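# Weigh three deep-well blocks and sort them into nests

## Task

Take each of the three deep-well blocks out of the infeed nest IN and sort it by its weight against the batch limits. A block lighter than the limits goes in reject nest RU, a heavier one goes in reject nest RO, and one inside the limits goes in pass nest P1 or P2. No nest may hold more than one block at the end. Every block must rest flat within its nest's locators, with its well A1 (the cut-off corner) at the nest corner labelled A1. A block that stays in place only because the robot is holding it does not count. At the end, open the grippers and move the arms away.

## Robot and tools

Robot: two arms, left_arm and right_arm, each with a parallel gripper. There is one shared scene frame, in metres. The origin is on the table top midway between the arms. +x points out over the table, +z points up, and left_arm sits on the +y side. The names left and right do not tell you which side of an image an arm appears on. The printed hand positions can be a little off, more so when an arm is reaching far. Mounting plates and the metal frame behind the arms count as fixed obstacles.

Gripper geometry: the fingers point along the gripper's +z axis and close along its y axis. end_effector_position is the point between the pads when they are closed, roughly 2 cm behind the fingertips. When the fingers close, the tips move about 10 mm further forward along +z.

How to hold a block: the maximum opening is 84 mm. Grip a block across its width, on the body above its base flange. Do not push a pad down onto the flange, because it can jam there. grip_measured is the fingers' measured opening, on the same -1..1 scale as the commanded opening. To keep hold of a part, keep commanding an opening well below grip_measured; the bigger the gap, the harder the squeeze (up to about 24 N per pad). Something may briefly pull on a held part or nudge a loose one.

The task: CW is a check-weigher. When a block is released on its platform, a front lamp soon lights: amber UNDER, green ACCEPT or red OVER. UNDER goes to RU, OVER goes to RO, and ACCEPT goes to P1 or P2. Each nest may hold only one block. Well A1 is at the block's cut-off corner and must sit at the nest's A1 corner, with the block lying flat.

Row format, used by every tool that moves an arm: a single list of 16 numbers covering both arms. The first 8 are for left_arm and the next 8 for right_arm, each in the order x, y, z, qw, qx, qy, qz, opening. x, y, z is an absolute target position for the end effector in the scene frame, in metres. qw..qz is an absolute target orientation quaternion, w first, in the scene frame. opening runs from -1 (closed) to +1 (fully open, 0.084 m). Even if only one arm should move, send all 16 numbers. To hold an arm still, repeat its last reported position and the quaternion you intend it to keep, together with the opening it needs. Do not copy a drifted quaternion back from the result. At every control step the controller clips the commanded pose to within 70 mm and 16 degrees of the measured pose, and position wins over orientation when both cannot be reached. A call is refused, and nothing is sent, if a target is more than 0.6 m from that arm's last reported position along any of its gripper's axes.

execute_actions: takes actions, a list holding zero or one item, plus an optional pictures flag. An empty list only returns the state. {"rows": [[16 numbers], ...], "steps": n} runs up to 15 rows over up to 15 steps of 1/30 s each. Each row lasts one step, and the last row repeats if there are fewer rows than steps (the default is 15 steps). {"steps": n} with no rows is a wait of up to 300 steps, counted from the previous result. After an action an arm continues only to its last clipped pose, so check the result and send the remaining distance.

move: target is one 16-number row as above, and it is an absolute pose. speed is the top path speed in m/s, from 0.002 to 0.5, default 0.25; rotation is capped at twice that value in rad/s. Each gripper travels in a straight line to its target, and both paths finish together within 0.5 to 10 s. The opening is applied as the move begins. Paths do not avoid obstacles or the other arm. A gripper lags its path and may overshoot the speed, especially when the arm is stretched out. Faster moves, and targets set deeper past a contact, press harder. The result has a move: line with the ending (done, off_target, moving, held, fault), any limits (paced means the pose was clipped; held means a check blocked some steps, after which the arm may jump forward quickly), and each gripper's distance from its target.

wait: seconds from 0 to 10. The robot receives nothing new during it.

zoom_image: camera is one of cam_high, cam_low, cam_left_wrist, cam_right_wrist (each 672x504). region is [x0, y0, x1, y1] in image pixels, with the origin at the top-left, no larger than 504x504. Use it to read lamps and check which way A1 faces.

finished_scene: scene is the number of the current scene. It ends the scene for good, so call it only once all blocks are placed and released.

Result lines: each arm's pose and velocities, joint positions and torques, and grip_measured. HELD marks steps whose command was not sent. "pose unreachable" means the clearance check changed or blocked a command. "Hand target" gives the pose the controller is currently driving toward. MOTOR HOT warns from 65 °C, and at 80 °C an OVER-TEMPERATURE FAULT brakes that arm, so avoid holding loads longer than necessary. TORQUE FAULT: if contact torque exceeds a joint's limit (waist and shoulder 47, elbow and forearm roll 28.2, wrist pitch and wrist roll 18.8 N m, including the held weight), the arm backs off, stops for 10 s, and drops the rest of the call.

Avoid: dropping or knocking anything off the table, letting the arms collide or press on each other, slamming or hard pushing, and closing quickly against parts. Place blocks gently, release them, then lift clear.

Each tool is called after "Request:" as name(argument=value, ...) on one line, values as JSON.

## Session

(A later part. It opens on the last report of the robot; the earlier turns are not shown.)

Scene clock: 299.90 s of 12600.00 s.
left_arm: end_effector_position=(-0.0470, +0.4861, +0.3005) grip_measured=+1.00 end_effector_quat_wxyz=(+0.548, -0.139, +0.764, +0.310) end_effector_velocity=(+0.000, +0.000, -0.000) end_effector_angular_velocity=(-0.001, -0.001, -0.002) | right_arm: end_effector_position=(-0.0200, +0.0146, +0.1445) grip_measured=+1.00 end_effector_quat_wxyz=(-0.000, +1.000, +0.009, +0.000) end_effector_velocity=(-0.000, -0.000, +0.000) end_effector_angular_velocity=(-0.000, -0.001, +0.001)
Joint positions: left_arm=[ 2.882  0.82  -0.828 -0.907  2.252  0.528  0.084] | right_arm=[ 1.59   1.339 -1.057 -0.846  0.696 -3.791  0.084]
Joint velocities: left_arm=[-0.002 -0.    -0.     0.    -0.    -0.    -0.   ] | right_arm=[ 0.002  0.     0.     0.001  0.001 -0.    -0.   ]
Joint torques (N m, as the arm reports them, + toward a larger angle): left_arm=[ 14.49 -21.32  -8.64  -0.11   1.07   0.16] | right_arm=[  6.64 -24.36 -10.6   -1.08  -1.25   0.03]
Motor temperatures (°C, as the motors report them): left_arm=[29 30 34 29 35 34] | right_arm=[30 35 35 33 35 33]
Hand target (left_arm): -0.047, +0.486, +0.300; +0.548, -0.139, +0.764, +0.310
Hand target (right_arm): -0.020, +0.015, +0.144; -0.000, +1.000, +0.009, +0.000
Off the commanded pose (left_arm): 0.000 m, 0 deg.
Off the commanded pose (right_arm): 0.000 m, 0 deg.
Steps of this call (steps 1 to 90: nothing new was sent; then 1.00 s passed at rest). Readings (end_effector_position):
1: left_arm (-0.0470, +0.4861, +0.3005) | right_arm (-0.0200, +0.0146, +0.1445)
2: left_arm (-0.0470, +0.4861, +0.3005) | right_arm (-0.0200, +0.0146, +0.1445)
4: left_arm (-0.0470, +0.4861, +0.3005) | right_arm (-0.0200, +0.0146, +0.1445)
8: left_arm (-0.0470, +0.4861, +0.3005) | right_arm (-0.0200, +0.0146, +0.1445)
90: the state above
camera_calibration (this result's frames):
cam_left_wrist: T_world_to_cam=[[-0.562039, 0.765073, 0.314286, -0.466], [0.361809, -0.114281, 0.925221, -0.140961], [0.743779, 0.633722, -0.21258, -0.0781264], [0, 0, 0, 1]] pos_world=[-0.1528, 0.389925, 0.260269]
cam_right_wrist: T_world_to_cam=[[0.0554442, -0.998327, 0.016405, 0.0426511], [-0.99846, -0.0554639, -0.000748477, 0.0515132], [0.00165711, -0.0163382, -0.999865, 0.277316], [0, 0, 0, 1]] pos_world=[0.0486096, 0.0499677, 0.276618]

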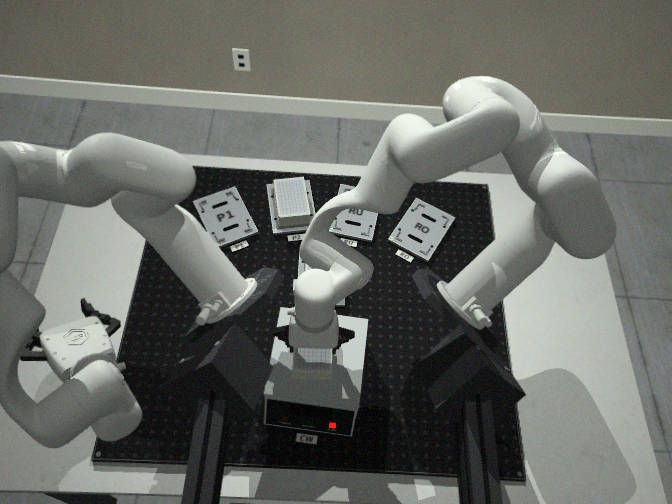

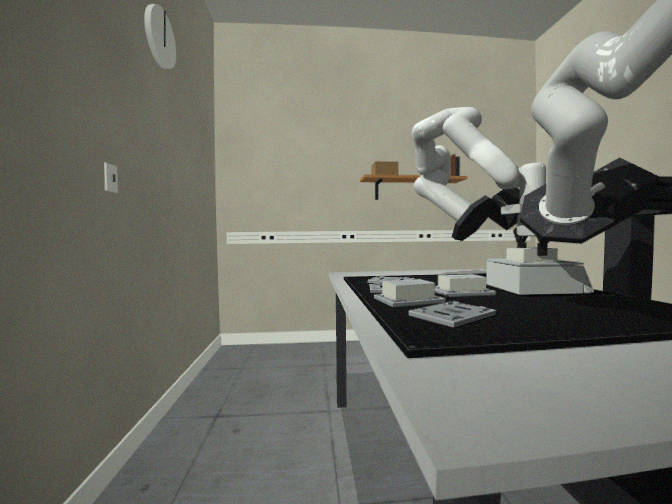

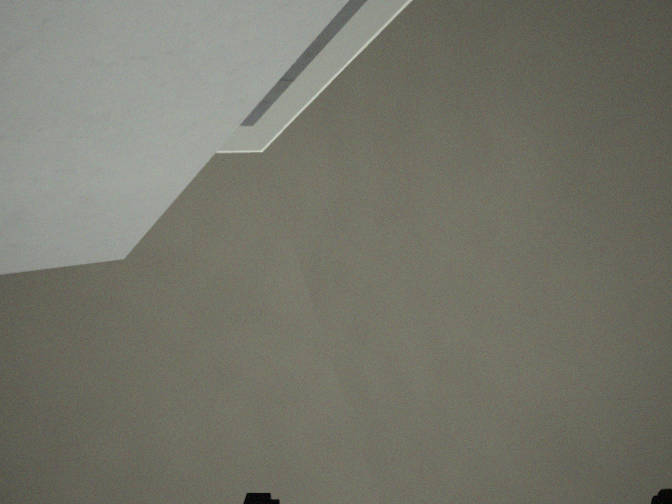

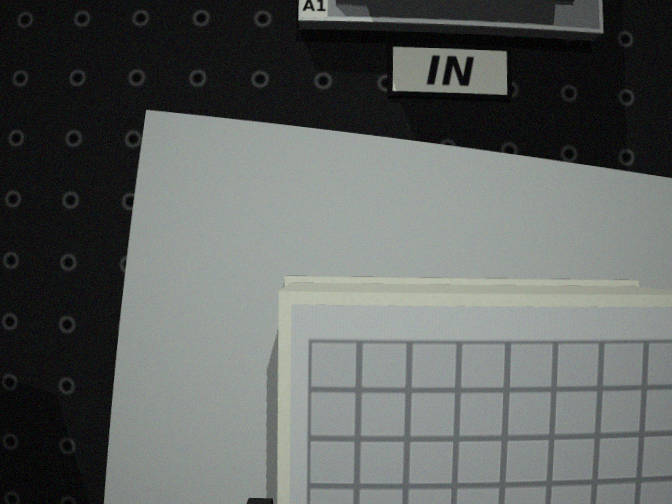

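Request:
move(target=[-0.047,0.4861,0.3005,0.548,-0.139,0.764,0.310,1,-0.02,0.0146,0.1443,0,1,0.0087,0,0.2], speed=0.01)

Request:
move(target=[-0.047,0.4861,0.3005,0.548,-0.139,0.764,0.310,1,-0.015,0.0146,0.175,0,1,0.0087,0,0.2], speed=0.04)

Request:
move(target=[-0.047,0.4861,0.3005,0.548,-0.139,0.764,0.310,1,0.28,-0.06,0.17,0,0.9925,-0.122,0,0.2], speed=0.12)

Request:
move(target=[-0.047,0.4861,0.3005,0.548,-0.139,0.764,0.310,1,0.365,-0.25,0.136,0,0.9703,-0.2419,0,0.2], speed=0.1)

Scene clock: 315.53 s of 12600.00 s.
left_arm: end_effector_position=(-0.0470, +0.4861, +0.3005) grip_measured=+1.00 end_effector_quat_wxyz=(+0.548, -0.139, +0.764, +0.310) end_effector_velocity=(+0.000, +0.000, -0.001) end_effector_angular_velocity=(-0.002, -0.000, -0.001) | right_arm: end_effector_position=(-0.0200, +0.0147, +0.1444) grip_measured=+0.96 end_effector_quat_wxyz=(-0.000, +1.000, +0.009, -0.000) end_effector_velocity=(-0.000, +0.000, +0.000) end_effector_angular_velocity=(+0.001, -0.000, +0.001)
Joint positions: left_arm=[ 2.882  0.82  -0.828 -0.907  2.252  0.528  0.084] | right_arm=[ 1.589  1.339 -1.057 -0.847  0.696 -3.791  0.083]
Joint velocities: left_arm=[-0.003  0.     0.    -0.001 -0.001  0.     0.   ] | right_arm=[ 0.001  0.    -0.    -0.001 -0.001  0.     0.   ]
Joint torques (N m, as the arm reports them, + toward a larger angle): left_arm=[ 14.58 -21.38  -8.72   0.01   1.15   0.03] | right_arm=[  6.15 -23.37 -10.56  -0.99  -0.96  -0.15]
Motor temperatures (°C, as the motors report them): left_arm=[29 30 34 29 35 34] | right_arm=[29 36 36 33 35 33]
Hand target (left_arm): -0.047, +0.486, +0.301; +0.548, -0.139, +0.764, +0.310
Hand target (right_arm): -0.020, +0.015, +0.144; -0.000, +1.000, +0.009, +0.000
Off the commanded pose (left_arm): 0.000 m, 0 deg.
Off the commanded pose (right_arm): 0.000 m, 0 deg.
After step 90, 11.93 s passed at rest.
move: done
camera_calibration (this result's frames):
cam_left_wrist: T_world_to_cam=[[-0.562039, 0.765073, 0.314286, -0.466], [0.361809, -0.114281, 0.925221, -0.140961], [0.743779, 0.633722, -0.21258, -0.0781265], [0, 0, 0, 1]] pos_world=[-0.1528, 0.389925, 0.260269]
cam_right_wrist: T_world_to_cam=[[0.0553231, -0.998339, 0.0161006, 0.0428122], [-0.998467, -0.0553416, -0.000707337, 0.0515332], [0.0015972, -0.0160368, -0.99987, 0.277253], [0, 0, 0, 1]] pos_world=[0.0486428, 0.0500393, 0.276564]

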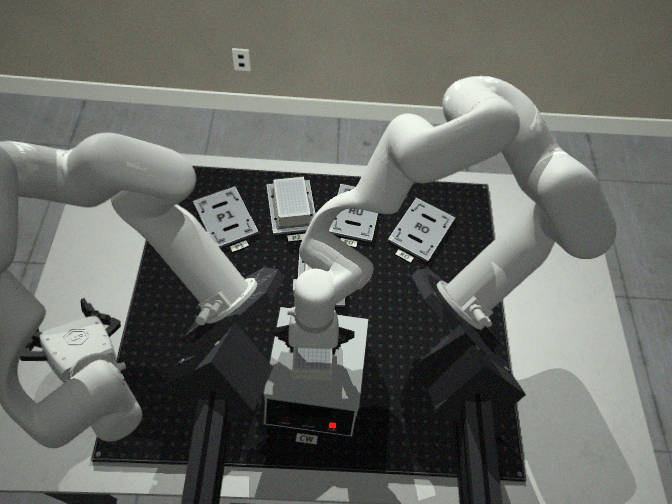

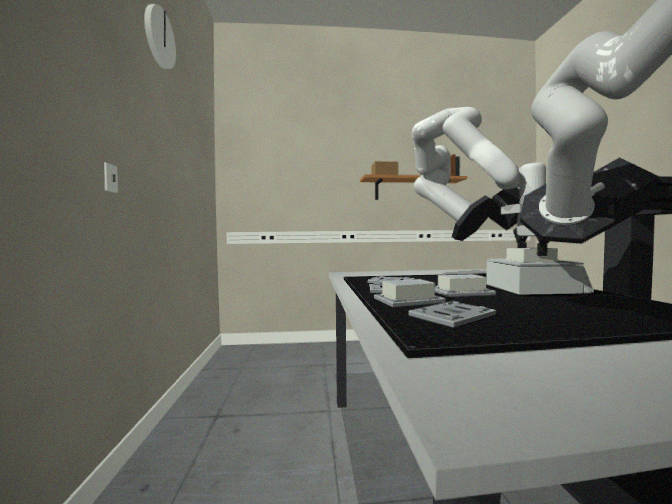

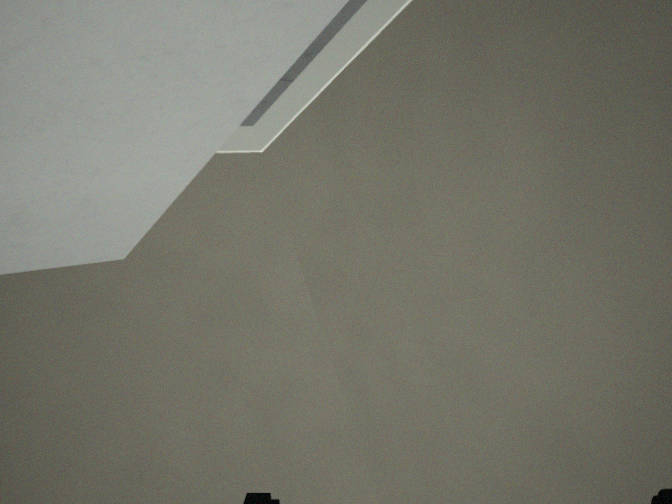

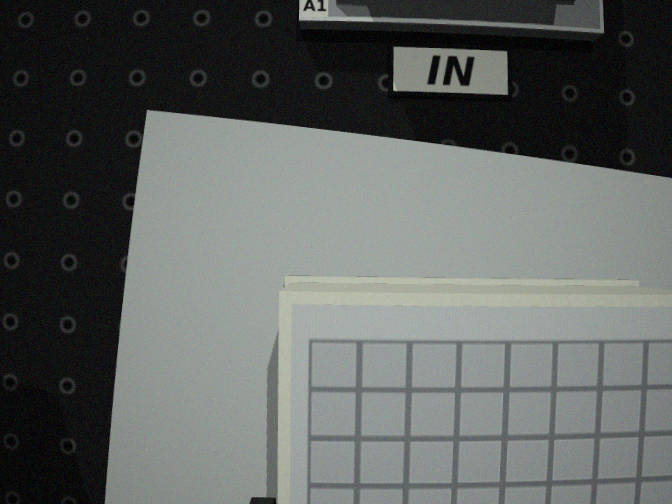

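Scene clock: 316.67 s of 12600.00 s.
left_arm: end_effector_position=(-0.0470, +0.4861, +0.3005) grip_measured=+1.00 end_effector_quat_wxyz=(+0.548, -0.139, +0.764, +0.310) end_effector_velocity=(+0.000, +0.000, +0.000) end_effector_angular_velocity=(+0.001, -0.001, +0.001) | right_arm: end_effector_position=(-0.0151, +0.0144, +0.1747) grip_measured=+0.96 end_effector_quat_wxyz=(+0.000, +1.000, +0.009, -0.000) end_effector_velocity=(+0.001, -0.001, +0.001) end_effector_angular_velocity=(-0.003, -0.001, +0.001)
Joint positions: left_arm=[ 2.882  0.82  -0.828 -0.907  2.252  0.528  0.084] | right_arm=[ 1.639  1.26  -1.03  -0.745  0.723 -3.861  0.083]
Joint velocities: left_arm=[ 0.    -0.     0.    -0.     0.001 -0.     0.   ] | right_arm=[ 0.002 -0.004  0.002  0.007  0.004 -0.006  0.   ]
Joint torques (N m, as the arm reports them, + toward a larger angle): left_arm=[ 14.58 -21.52  -8.38  -0.25   1.2   -0.07] | right_arm=[  6.06 -24.81 -12.7   -0.85  -1.22   0.04]
Motor temperatures (°C, as the motors report them): left_arm=[29 30 34 29 35 34] | right_arm=[29 36 36 33 35 33]
Hand target (left_arm): -0.047, +0.486, +0.300; +0.548, -0.139, +0.764, +0.310
Hand target (right_arm): -0.015, +0.015, +0.175; +0.000, +1.000, +0.009, -0.000
Off the commanded pose (left_arm): 0.000 m, 0 deg.
Off the commanded pose (right_arm): 0.000 m, 0 deg.
move: done
camera_calibration (this result's frames):
cam_left_wrist: T_world_to_cam=[[-0.562039, 0.765073, 0.314286, -0.466], [0.361809, -0.114281, 0.925221, -0.140961], [0.743779, 0.633722, -0.21258, -0.0781265], [0, 0, 0, 1]] pos_world=[-0.1528, 0.389925, 0.260269]
cam_right_wrist: T_world_to_cam=[[0.055609, -0.998312, 0.0167502, 0.0416251], [-0.998451, -0.055627, -0.000610274, 0.056408], [0.001541, -0.0166903, -0.99986, 0.307549], [0, 0, 0, 1]] pos_world=[0.0535319, 0.0498258, 0.306843]

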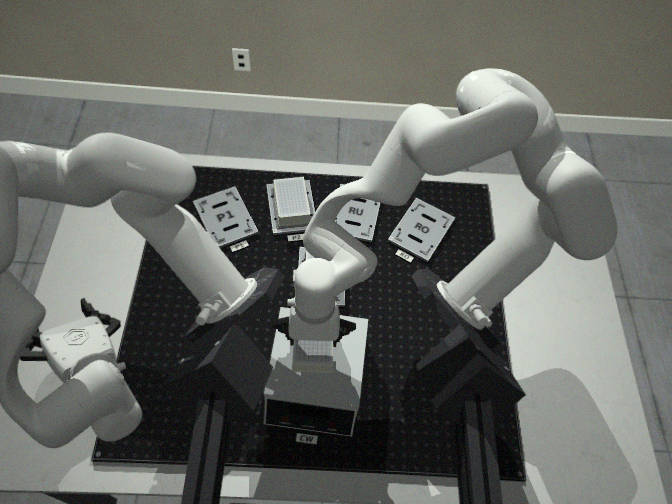

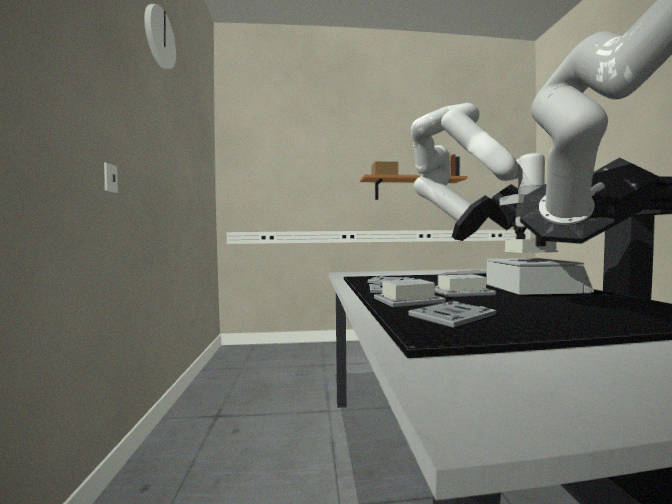

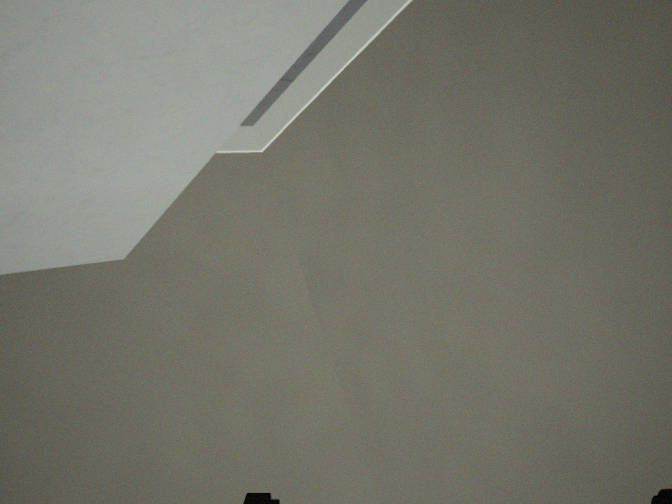

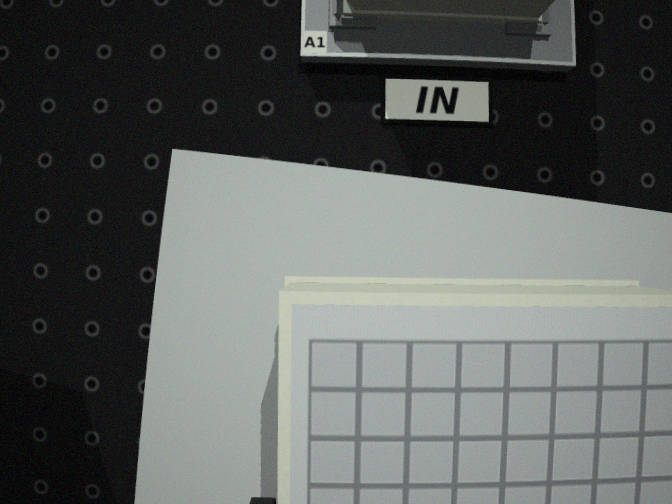

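Scene clock: 319.67 s of 12600.00 s.
left_arm: end_effector_position=(-0.0470, +0.4861, +0.3005) grip_measured=+1.00 end_effector_quat_wxyz=(+0.548, -0.139, +0.764, +0.310) end_effector_velocity=(-0.000, +0.000, -0.000) end_effector_angular_velocity=(+0.000, +0.002, +0.001) | right_arm: end_effector_position=(+0.2803, -0.0610, +0.1694) grip_measured=+0.96 end_effector_quat_wxyz=(+0.001, +0.993, -0.122, +0.001) end_effector_velocity=(+0.003, -0.000, +0.000) end_effector_angular_velocity=(+0.001, -0.000, -0.003)
Joint positions: left_arm=[ 2.882  0.82  -0.828 -0.907  2.252  0.528  0.084] | right_arm=[ 0.919  0.615 -0.747 -1.232  0.944 -3.956  0.083]
Joint velocities: left_arm=[ 0.001  0.    -0.    -0.001 -0.001 -0.    -0.   ] | right_arm=[-0.004 -0.005 -0.002  0.     0.001 -0.006 -0.   ]
Joint torques (N m, as the arm reports them, + toward a larger angle): left_arm=[ 14.57 -21.14  -8.49  -0.18   1.22   0.06] | right_arm=[ 12.66 -14.81  -7.94  -0.89  -1.39   0.08]
Motor temperatures (°C, as the motors report them): left_arm=[29 30 34 29 35 34] | right_arm=[29 36 36 33 35 33]
Hand target (left_arm): -0.047, +0.486, +0.300; +0.548, -0.139, +0.764, +0.310
Hand target (right_arm): +0.281, -0.061, +0.169; +0.001, +0.992, -0.123, +0.001
Off the commanded pose (left_arm): 0.000 m, 0 deg.
Off the commanded pose (right_arm): 0.001 m, 0 deg.
move: done
camera_calibration (this result's frames):
cam_left_wrist: T_world_to_cam=[[-0.562039, 0.765073, 0.314286, -0.466], [0.361809, -0.114281, 0.925221, -0.140961], [0.743778, 0.633722, -0.21258, -0.0781266], [0, 0, 0, 1]] pos_world=[-0.1528, 0.389925, 0.260269]
cam_right_wrist: T_world_to_cam=[[-0.205463, -0.978498, 0.0180614, 0.0242193], [-0.978664, 0.205454, -0.00237286, 0.357825], [-0.00138894, -0.0181635, -0.999834, 0.301195], [0, 0, 0, 1]] pos_world=[0.355585, -0.0443472, 0.301556]

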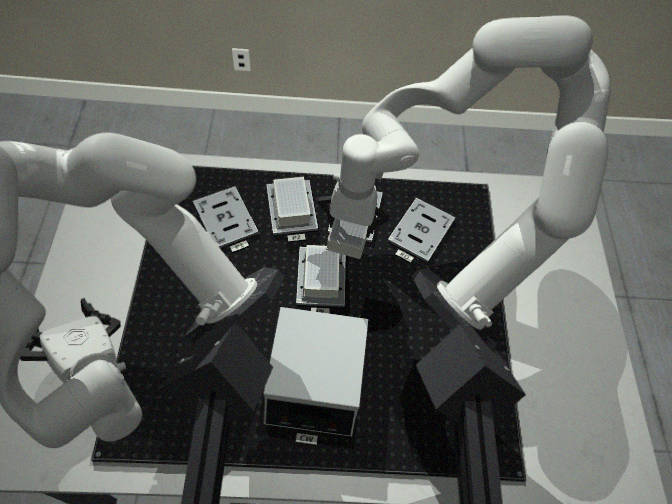

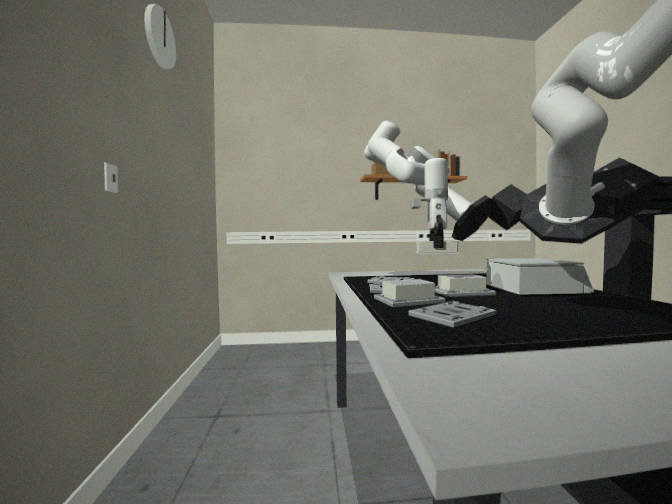

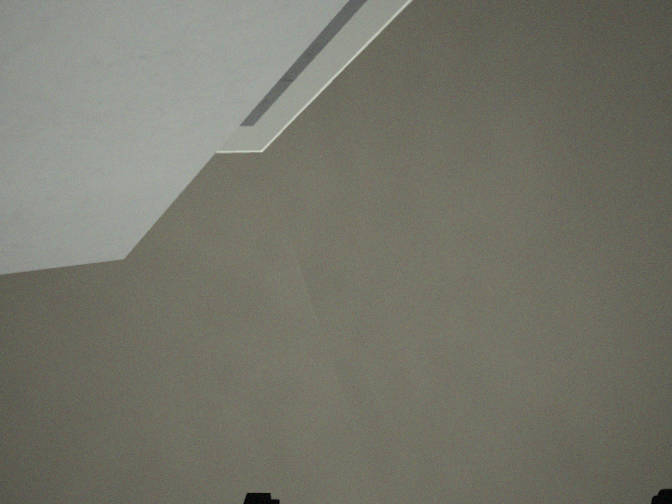

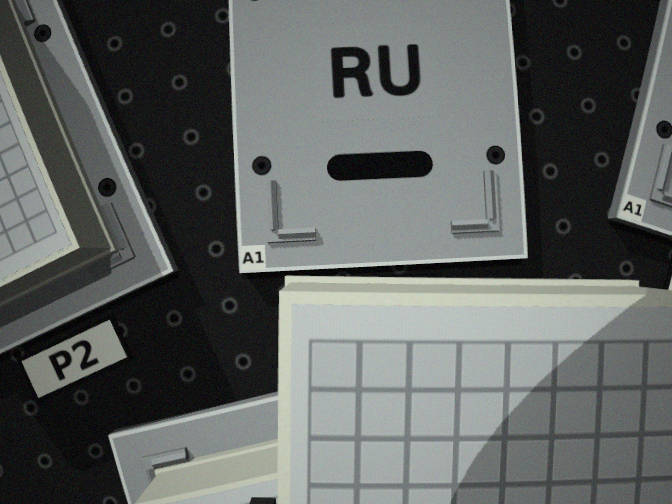

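Scene clock: 322.23 s of 12600.00 s.
left_arm: end_effector_position=(-0.0470, +0.4861, +0.3005) grip_measured=+1.00 end_effector_quat_wxyz=(+0.548, -0.139, +0.764, +0.310) end_effector_velocity=(+0.000, +0.000, +0.000) end_effector_angular_velocity=(+0.001, -0.001, +0.001) | right_arm: end_effector_position=(+0.3646, -0.2506, +0.1358) grip_measured=+0.96 end_effector_quat_wxyz=(+0.001, +0.970, -0.242, +0.000) end_effector_velocity=(+0.001, -0.002, +0.000) end_effector_angular_velocity=(+0.003, -0.000, -0.001)
Joint positions: left_arm=[ 2.882  0.82  -0.828 -0.907  2.252  0.528  0.084] | right_arm=[ 0.411 -0.031 -0.375 -1.497  0.866 -4.08   0.083]
Joint velocities: left_arm=[ 0.     0.     0.     0.     0.001  0.    -0.   ] | right_arm=[-0.007 -0.009  0.002 -0.001 -0.005 -0.008 -0.   ]
Joint torques (N m, as the arm reports them, + toward a larger angle): left_arm=[ 14.62 -21.67  -8.51  -0.23   1.25  -0.04] | right_arm=[  7.73 -10.05  -4.17  -0.84  -1.54  -0.17]
Motor temperatures (°C, as the motors report them): left_arm=[29 30 34 29 35 34] | right_arm=[29 35 36 33 35 33]
Hand target (left_arm): -0.047, +0.486, +0.301; +0.548, -0.139, +0.764, +0.310
Hand target (right_arm): +0.365, -0.251, +0.136; +0.001, +0.970, -0.242, +0.000
Off the commanded pose (left_arm): 0.000 m, 0 deg.
Off the commanded pose (right_arm): 0.001 m, 0 deg.
move: done
camera_calibration (this result's frames):
cam_left_wrist: T_world_to_cam=[[-0.562039, 0.765073, 0.314286, -0.466], [0.361809, -0.114281, 0.925221, -0.140961], [0.743779, 0.633722, -0.21258, -0.0781266], [0, 0, 0, 1]] pos_world=[-0.1528, 0.389925, 0.260269]
cam_right_wrist: T_world_to_cam=[[-0.434818, -0.900332, 0.0183155, -0.0402495], [-0.900495, 0.434863, -0.00163872, 0.508089], [-0.00648935, -0.0172056, -0.999831, 0.266387], [0, 0, 0, 1]] pos_world=[0.441759, -0.252604, 0.267911]

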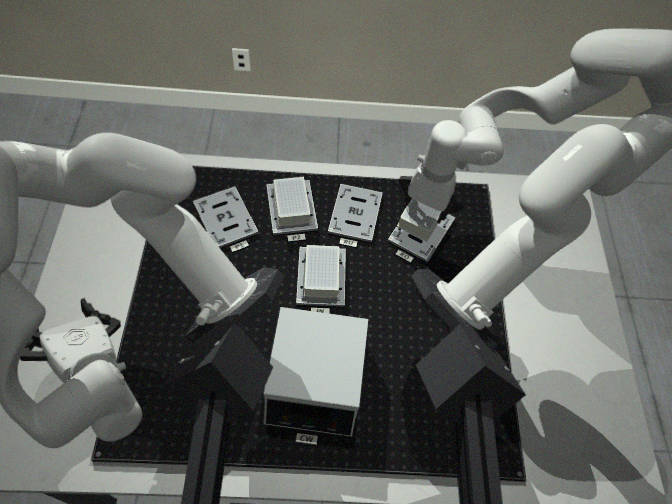

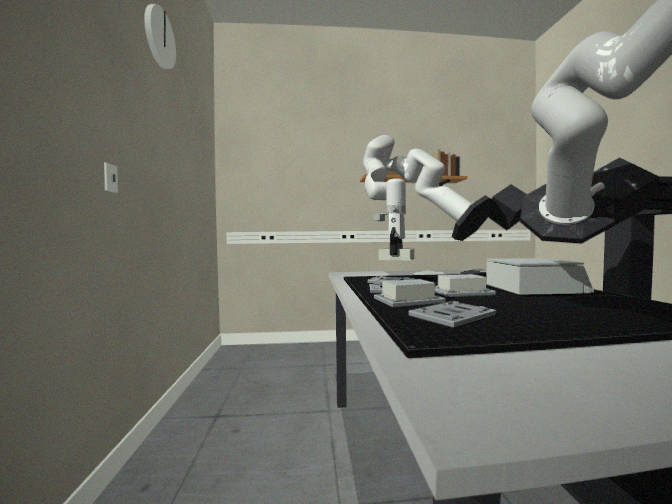

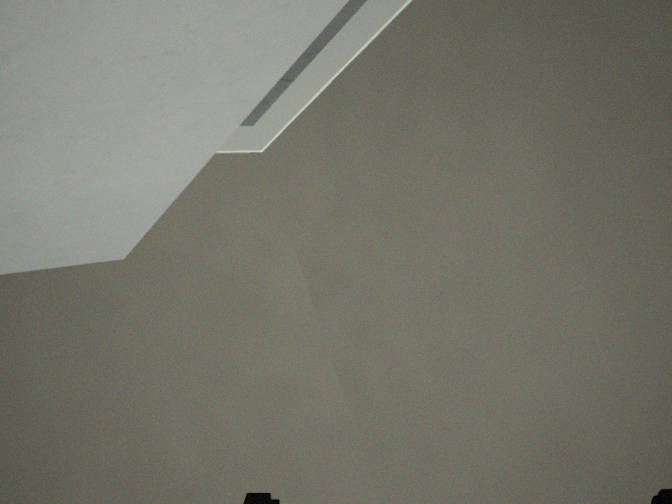

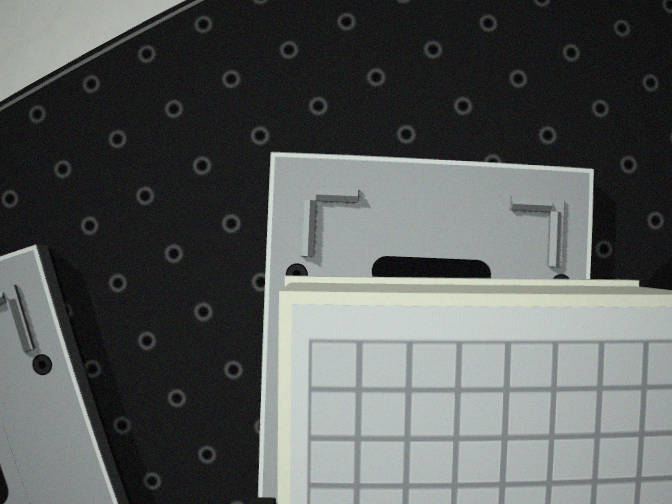

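Request:
move(target=[-0.047,0.4861,0.3005,0.548,-0.139,0.764,0.310,1,0.3838,-0.2639,0.136,0,0.9663,-0.2576,0,0.2], speed=0.03)

Request:
move(target=[-0.047,0.4861,0.3005,0.548,-0.139,0.764,0.310,1,0.3838,-0.2639,0.084,0,0.9663,-0.2576,0,0.2], speed=0.03)

Request:
zoom_image(camera="cam_right_wrist", region=[180,160,672,320])

Scene clock: 335.57 s of 12600.00 s.
left_arm: end_effector_position=(-0.0470, +0.4861, +0.3005) grip_measured=+1.00 end_effector_quat_wxyz=(+0.548, -0.139, +0.764, +0.310) end_effector_velocity=(-0.000, -0.000, -0.000) end_effector_angular_velocity=(-0.001, +0.002, +0.001) | right_arm: end_effector_position=(+0.3835, -0.2639, +0.1360) grip_measured=+0.96 end_effector_quat_wxyz=(+0.000, +0.966, -0.257, -0.000) end_effector_velocity=(+0.001, -0.002, -0.000) end_effector_angular_velocity=(-0.001, +0.004, -0.003)
Joint positions: left_arm=[ 2.882  0.82  -0.828 -0.907  2.252  0.528  0.084] | right_arm=[ 0.367 -0.076 -0.392 -1.482  0.85  -4.131  0.083]
Joint velocities: left_arm=[ 0.002 -0.    -0.    -0.    -0.002 -0.001  0.   ] | right_arm=[-0.005 -0.003 -0.001  0.004 -0.001 -0.005 -0.   ]
Joint torques (N m, as the arm reports them, + toward a larger angle): left_arm=[ 14.87 -21.49  -8.55  -0.26   1.31  -0.03] | right_arm=[  7.7  -10.66  -4.39  -0.95  -1.11  -0.13]
Motor temperatures (°C, as the motors report them): left_arm=[29 30 34 29 35 34] | right_arm=[29 35 35 33 35 33]
Hand target (left_arm): -0.047, +0.486, +0.300; +0.548, -0.139, +0.764, +0.310
Hand target (right_arm): +0.384, -0.264, +0.136; +0.000, +0.966, -0.258, -0.000
Off the commanded pose (left_arm): 0.000 m, 0 deg.
Off the commanded pose (right_arm): 0.000 m, 0 deg.
After step 90, 9.23 s passed at rest.
move: done
camera_calibration (this result's frames):
cam_left_wrist: T_world_to_cam=[[-0.562039, 0.765073, 0.314286, -0.466], [0.361809, -0.114281, 0.925221, -0.140961], [0.743779, 0.633722, -0.21258, -0.0781265], [0, 0, 0, 1]] pos_world=[-0.1528, 0.389925, 0.260269]
cam_right_wrist: T_world_to_cam=[[-0.464008, -0.885673, 0.0167502, -0.0287295], [-0.885802, 0.464062, -0.00070596, 0.532855], [-0.00714787, -0.0151649, -0.999859, 0.267285], [0, 0, 0, 1]] pos_world=[0.460584, -0.26867, 0.268105]

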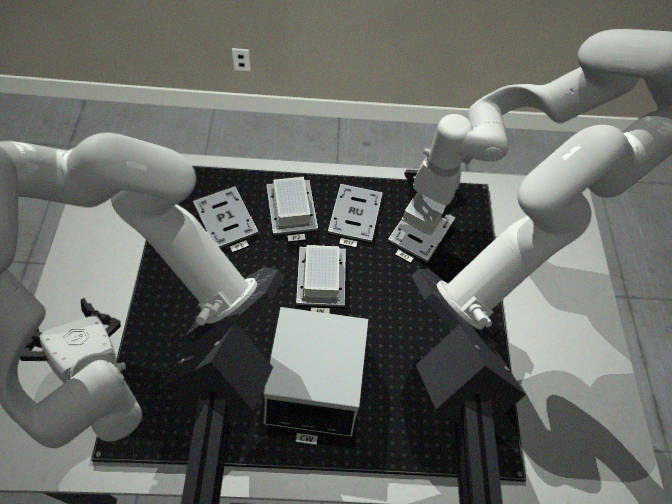

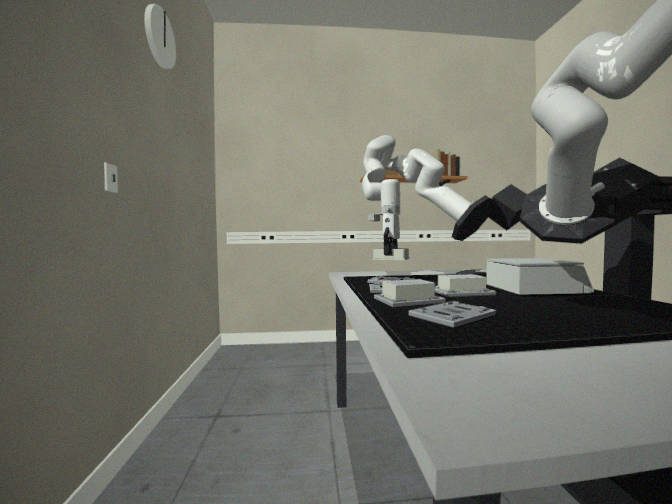

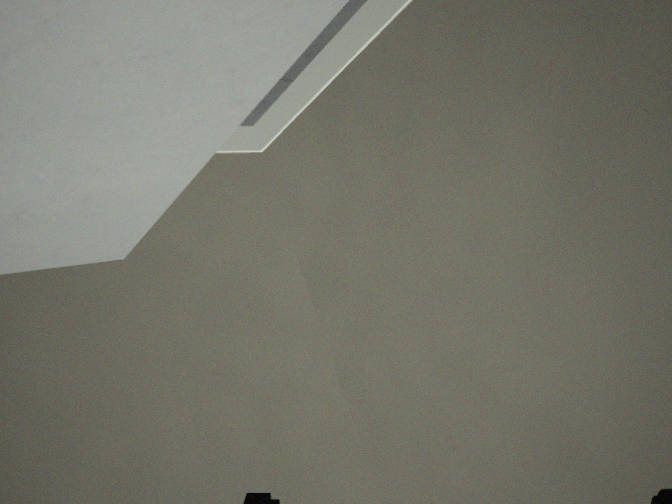

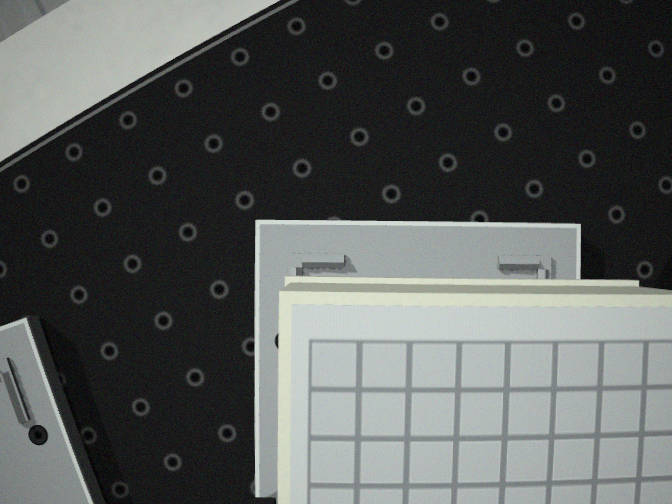

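Scene clock: 337.67 s of 12600.00 s.
left_arm: end_effector_position=(-0.0470, +0.4861, +0.3005) grip_measured=+1.00 end_effector_quat_wxyz=(+0.548, -0.139, +0.764, +0.310) end_effector_velocity=(-0.000, +0.000, +0.000) end_effector_angular_velocity=(+0.001, -0.000, +0.001) | right_arm: end_effector_position=(+0.3839, -0.2640, +0.0841) grip_measured=+0.96 end_effector_quat_wxyz=(+0.000, +0.966, -0.258, +0.000) end_effector_velocity=(+0.001, +0.000, -0.001) end_effector_angular_velocity=(-0.000, -0.002, +0.002)
Joint positions: left_arm=[ 2.882  0.82  -0.828 -0.907  2.252  0.528  0.084] | right_arm=[ 0.226  0.094 -0.475 -1.694  0.793 -4.009  0.083]
Joint velocities: left_arm=[ 0.001  0.    -0.    -0.001  0.001 -0.     0.   ] | right_arm=[-0.002  0.006 -0.003 -0.007  0.     0.003 -0.   ]
Joint torques (N m, as the arm reports them, + toward a larger angle): left_arm=[ 14.83 -21.56  -8.66  -0.13   1.17   0.01] | right_arm=[  9.16 -13.38  -1.8   -0.83  -1.34  -0.12]
Motor temperatures (°C, as the motors report them): left_arm=[29 30 34 29 35 34] | right_arm=[29 35 35 33 35 33]
Hand target (left_arm): -0.047, +0.486, +0.300; +0.548, -0.139, +0.764, +0.310
Hand target (right_arm): +0.384, -0.264, +0.084; +0.000, +0.966, -0.257, +0.000
Off the commanded pose (left_arm): 0.000 m, 0 deg.
Off the commanded pose (right_arm): 0.000 m, 0 deg.
move: done
camera_calibration (this result's frames):
cam_left_wrist: T_world_to_cam=[[-0.562039, 0.765073, 0.314286, -0.466], [0.361809, -0.114281, 0.925221, -0.140961], [0.743779, 0.633722, -0.21258, -0.0781265], [0, 0, 0, 1]] pos_world=[-0.1528, 0.389925, 0.260269]
cam_right_wrist: T_world_to_cam=[[-0.464204, -0.885577, 0.016341, -0.0275838], [-0.885704, 0.464249, -0.00119544, 0.533267], [-0.00652765, -0.0150282, -0.999866, 0.215152], [0, 0, 0, 1]] pos_world=[0.460916, -0.268763, 0.216211]

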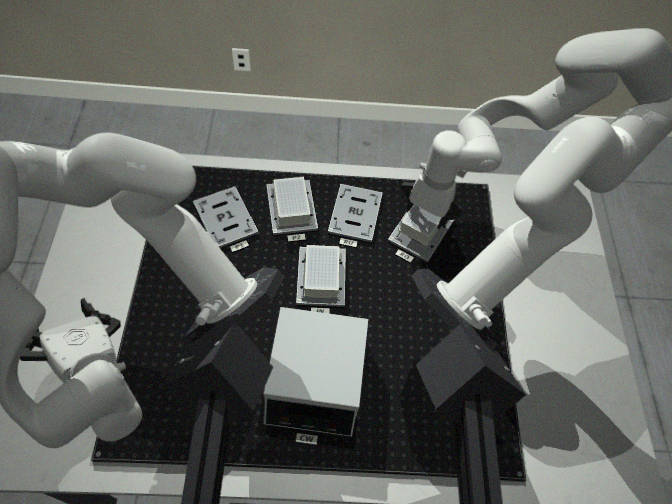

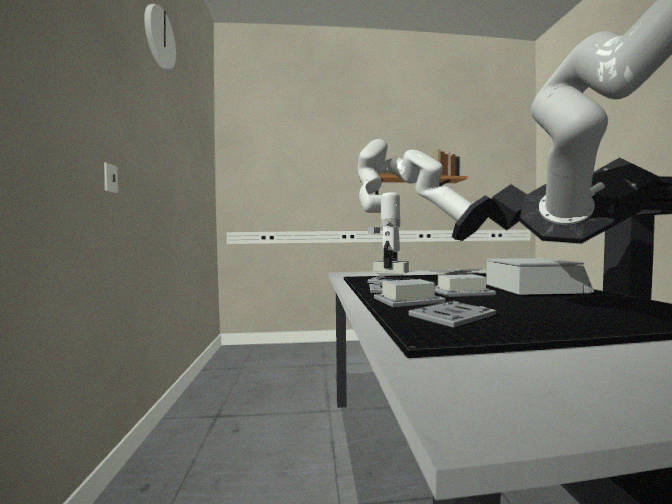

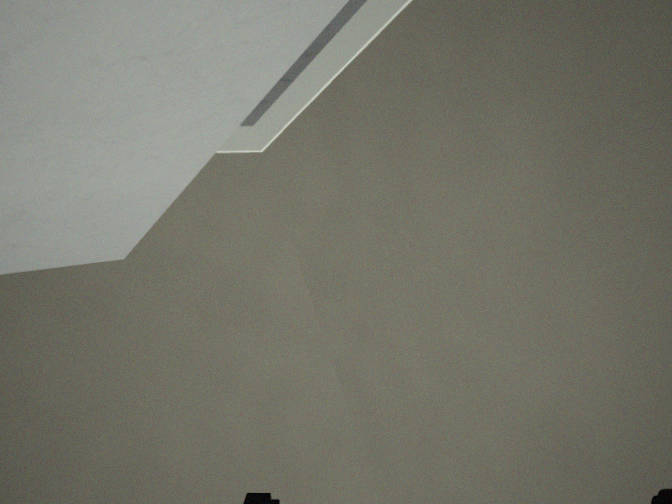

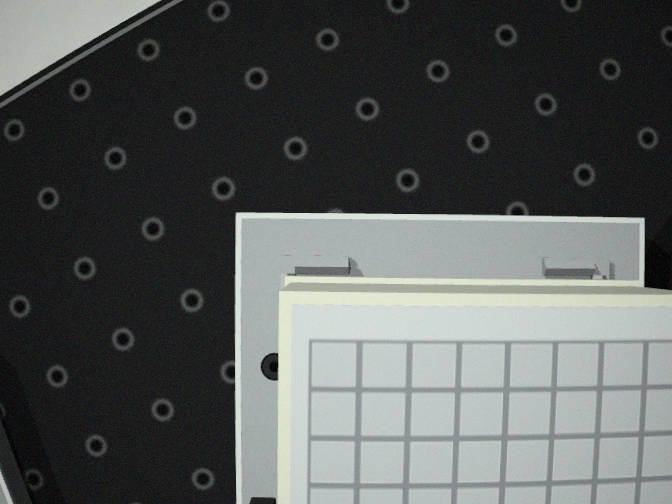

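Region (180, 160, 672, 320) of cam_right_wrist's 672x504 image, scaled by 1.024, with more detail than that image has; it fills the top 164 rows of this view, and the rest is white.

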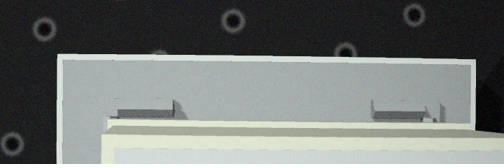

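Request:
move(target=[-0.047,0.4861,0.3005,0.548,-0.139,0.764,0.310,1,0.3828,-0.265,0.074,0,0.9673,-0.2538,0,0.2], speed=0.01)

Scene clock: 355.93 s of 12600.00 s.
left_arm: end_effector_position=(-0.0470, +0.4861, +0.3005) grip_measured=+1.00 end_effector_quat_wxyz=(+0.548, -0.139, +0.764, +0.310) end_effector_velocity=(+0.000, +0.000, -0.000) end_effector_angular_velocity=(-0.001, -0.003, -0.001) | right_arm: end_effector_position=(+0.3828, -0.2650, +0.0742) grip_measured=+0.96 end_effector_quat_wxyz=(+0.000, +0.967, -0.254, +0.000) end_effector_velocity=(-0.000, +0.000, -0.002) end_effector_angular_velocity=(+0.002, -0.000, +0.003)
Joint positions: left_arm=[ 2.882  0.82  -0.828 -0.907  2.252  0.528  0.084] | right_arm=[ 0.199  0.123 -0.489 -1.734  0.786 -3.995  0.083]
Joint velocities: left_arm=[-0.003  0.    -0.    -0.     0.001 -0.     0.   ] | right_arm=[-0.005  0.006 -0.003 -0.009 -0.003  0.003  0.   ]
Joint torques (N m, as the arm reports them, + toward a larger angle): left_arm=[ 14.61 -21.5   -8.51  -0.17   1.23   0.07] | right_arm=[  9.54 -12.94  -1.8   -0.51  -1.37  -0.16]
Motor temperatures (°C, as the motors report them): left_arm=[29 30 34 29 35 34] | right_arm=[29 35 34 33 35 33]
Hand target (left_arm): -0.047, +0.486, +0.300; +0.548, -0.139, +0.764, +0.310
Hand target (right_arm): +0.383, -0.265, +0.074; +0.000, +0.967, -0.254, +0.000
Off the commanded pose (left_arm): 0.000 m, 0 deg.
Off the commanded pose (right_arm): 0.000 m, 0 deg.
After step 90, 14.03 s passed at rest.
move: done
camera_calibration (this result's frames):
cam_left_wrist: T_world_to_cam=[[-0.562039, 0.765073, 0.314286, -0.466], [0.361809, -0.114281, 0.925221, -0.140961], [0.743779, 0.633722, -0.21258, -0.0781264], [0, 0, 0, 1]] pos_world=[-0.1528, 0.389925, 0.260269]
cam_right_wrist: T_world_to_cam=[[-0.45746, -0.889078, 0.0164683, -0.0323708], [-0.889204, 0.457511, -0.000776089, 0.532263], [-0.0068444, -0.0149987, -0.999864, 0.205373], [0, 0, 0, 1]] pos_world=[0.459887, -0.269216, 0.206291]

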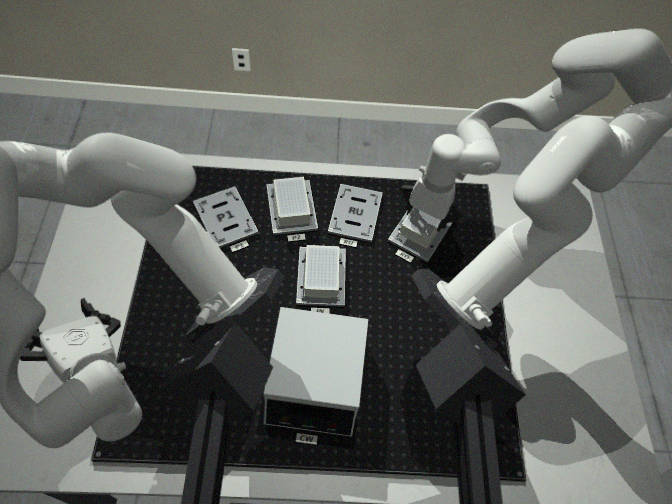

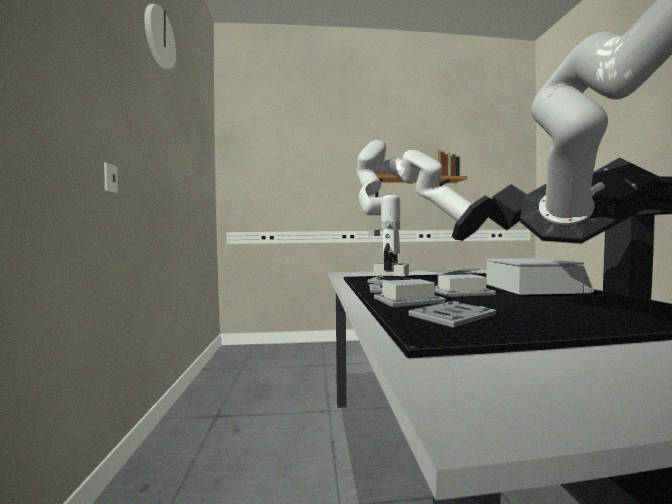

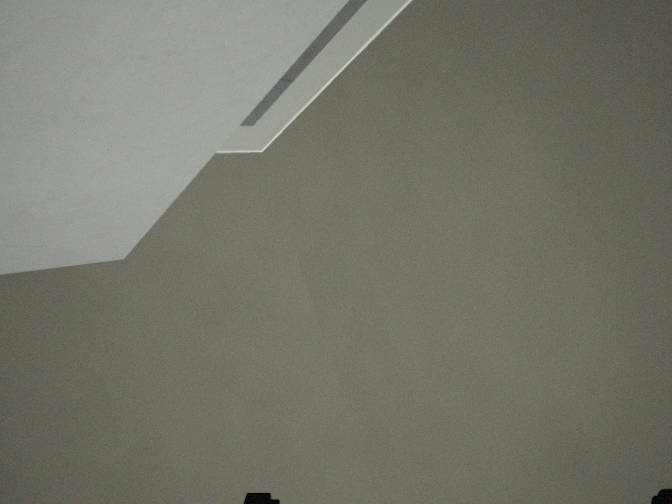

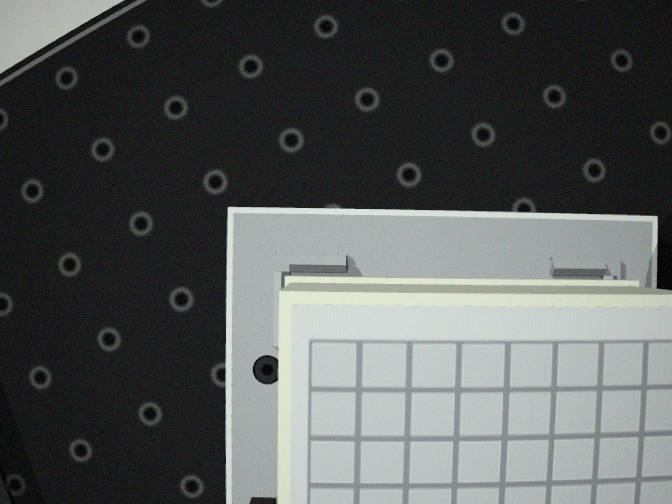

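Good.

Request:
move(target=[-0.047,0.4861,0.3005,0.548,-0.139,0.764,0.310,1,0.3829,-0.2651,0.0565,0,0.9673,-0.2538,0,0.2], speed=0.008)

Scene clock: 369.43 s of 12600.00 s.
left_arm: end_effector_position=(-0.0470, +0.4861, +0.3005) grip_measured=+1.00 end_effector_quat_wxyz=(+0.548, -0.139, +0.764, +0.310) end_effector_velocity=(-0.000, +0.000, +0.000) end_effector_angular_velocity=(+0.001, +0.000, +0.001) | right_arm: end_effector_position=(+0.3829, -0.2651, +0.0566) grip_measured=+0.96 end_effector_quat_wxyz=(+0.000, +0.967, -0.254, +0.000) end_effector_velocity=(+0.000, -0.001, -0.002) end_effector_angular_velocity=(-0.001, -0.001, -0.000)
Joint positions: left_arm=[ 2.882  0.82  -0.828 -0.907  2.252  0.528  0.084] | right_arm=[ 0.159  0.181 -0.524 -1.798  0.776 -3.96   0.083]
Joint velocities: left_arm=[ 0.001 -0.     0.    -0.     0.001  0.    -0.   ] | right_arm=[-0.005  0.006 -0.004 -0.008  0.     0.004  0.   ]
Joint torques (N m, as the arm reports them, + toward a larger angle): left_arm=[ 14.66 -21.6   -8.64  -0.37   1.21  -0.02] | right_arm=[  9.07 -13.89  -0.78  -0.6   -1.35  -0.36]
Motor temperatures (°C, as the motors report them): left_arm=[29 30 34 29 35 34] | right_arm=[29 35 34 33 35 33]
Hand target (left_arm): -0.047, +0.486, +0.301; +0.548, -0.139, +0.764, +0.310
Hand target (right_arm): +0.383, -0.265, +0.056; +0.000, +0.967, -0.254, +0.000
Off the commanded pose (left_arm): 0.000 m, 0 deg.
Off the commanded pose (right_arm): 0.000 m, 0 deg.
After step 90, 8.10 s passed at rest.
move: done
camera_calibration (this result's frames):
cam_left_wrist: T_world_to_cam=[[-0.562039, 0.765073, 0.314286, -0.466], [0.361809, -0.114281, 0.925221, -0.140961], [0.743779, 0.633722, -0.21258, -0.0781264], [0, 0, 0, 1]] pos_world=[-0.1528, 0.389925, 0.260269]
cam_right_wrist: T_world_to_cam=[[-0.457311, -0.889155, 0.0164405, -0.0322283], [-0.889281, 0.457361, -0.000825835, 0.532387], [-0.00678496, -0.0149979, -0.999865, 0.187805], [0, 0, 0, 1]] pos_world=[0.459977, -0.269332, 0.188749]

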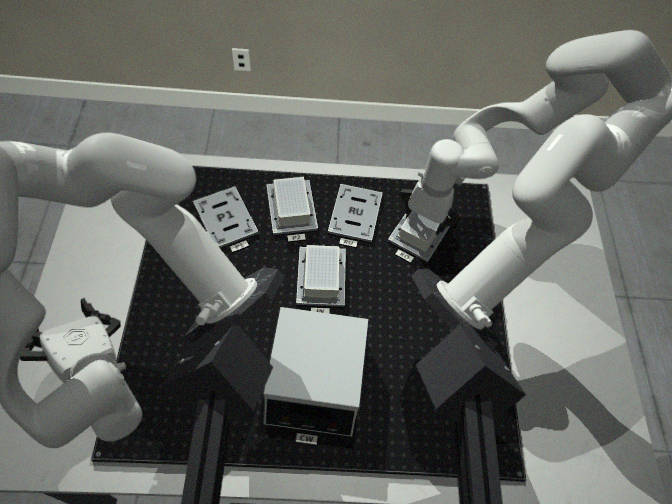

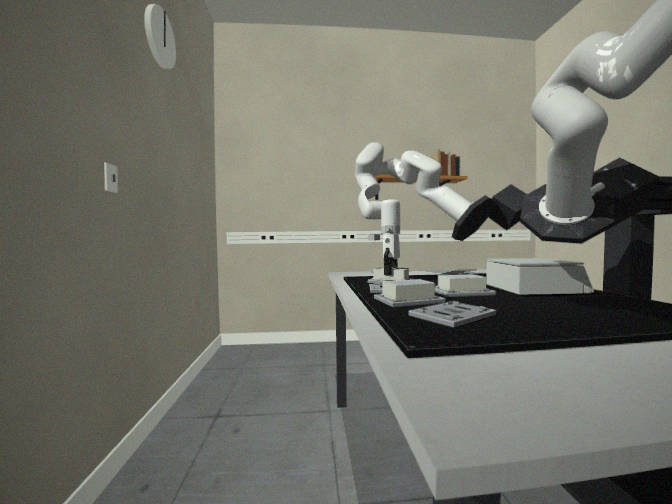

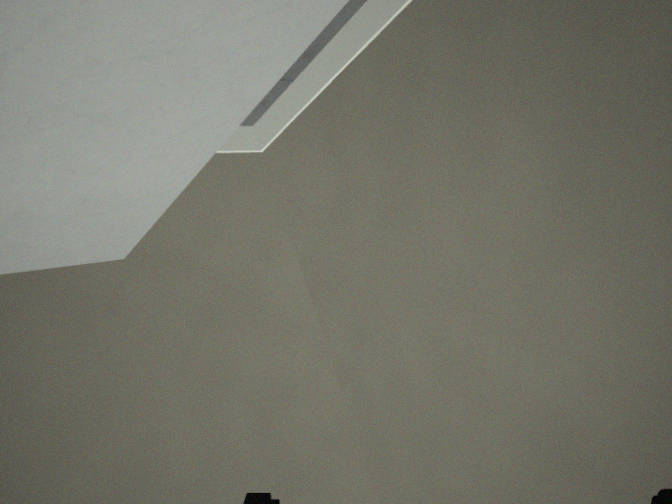

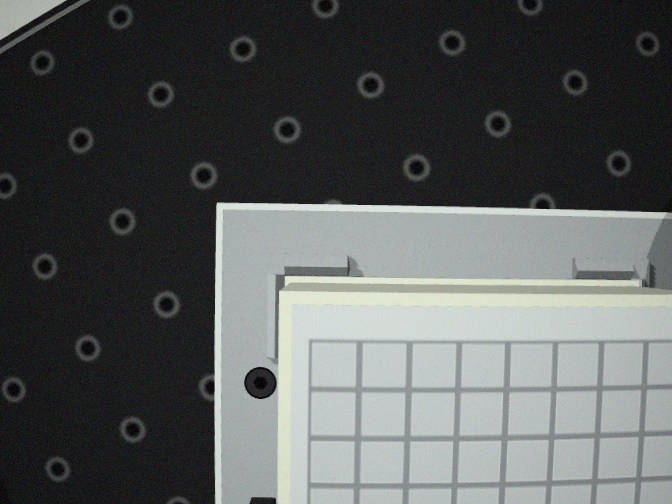

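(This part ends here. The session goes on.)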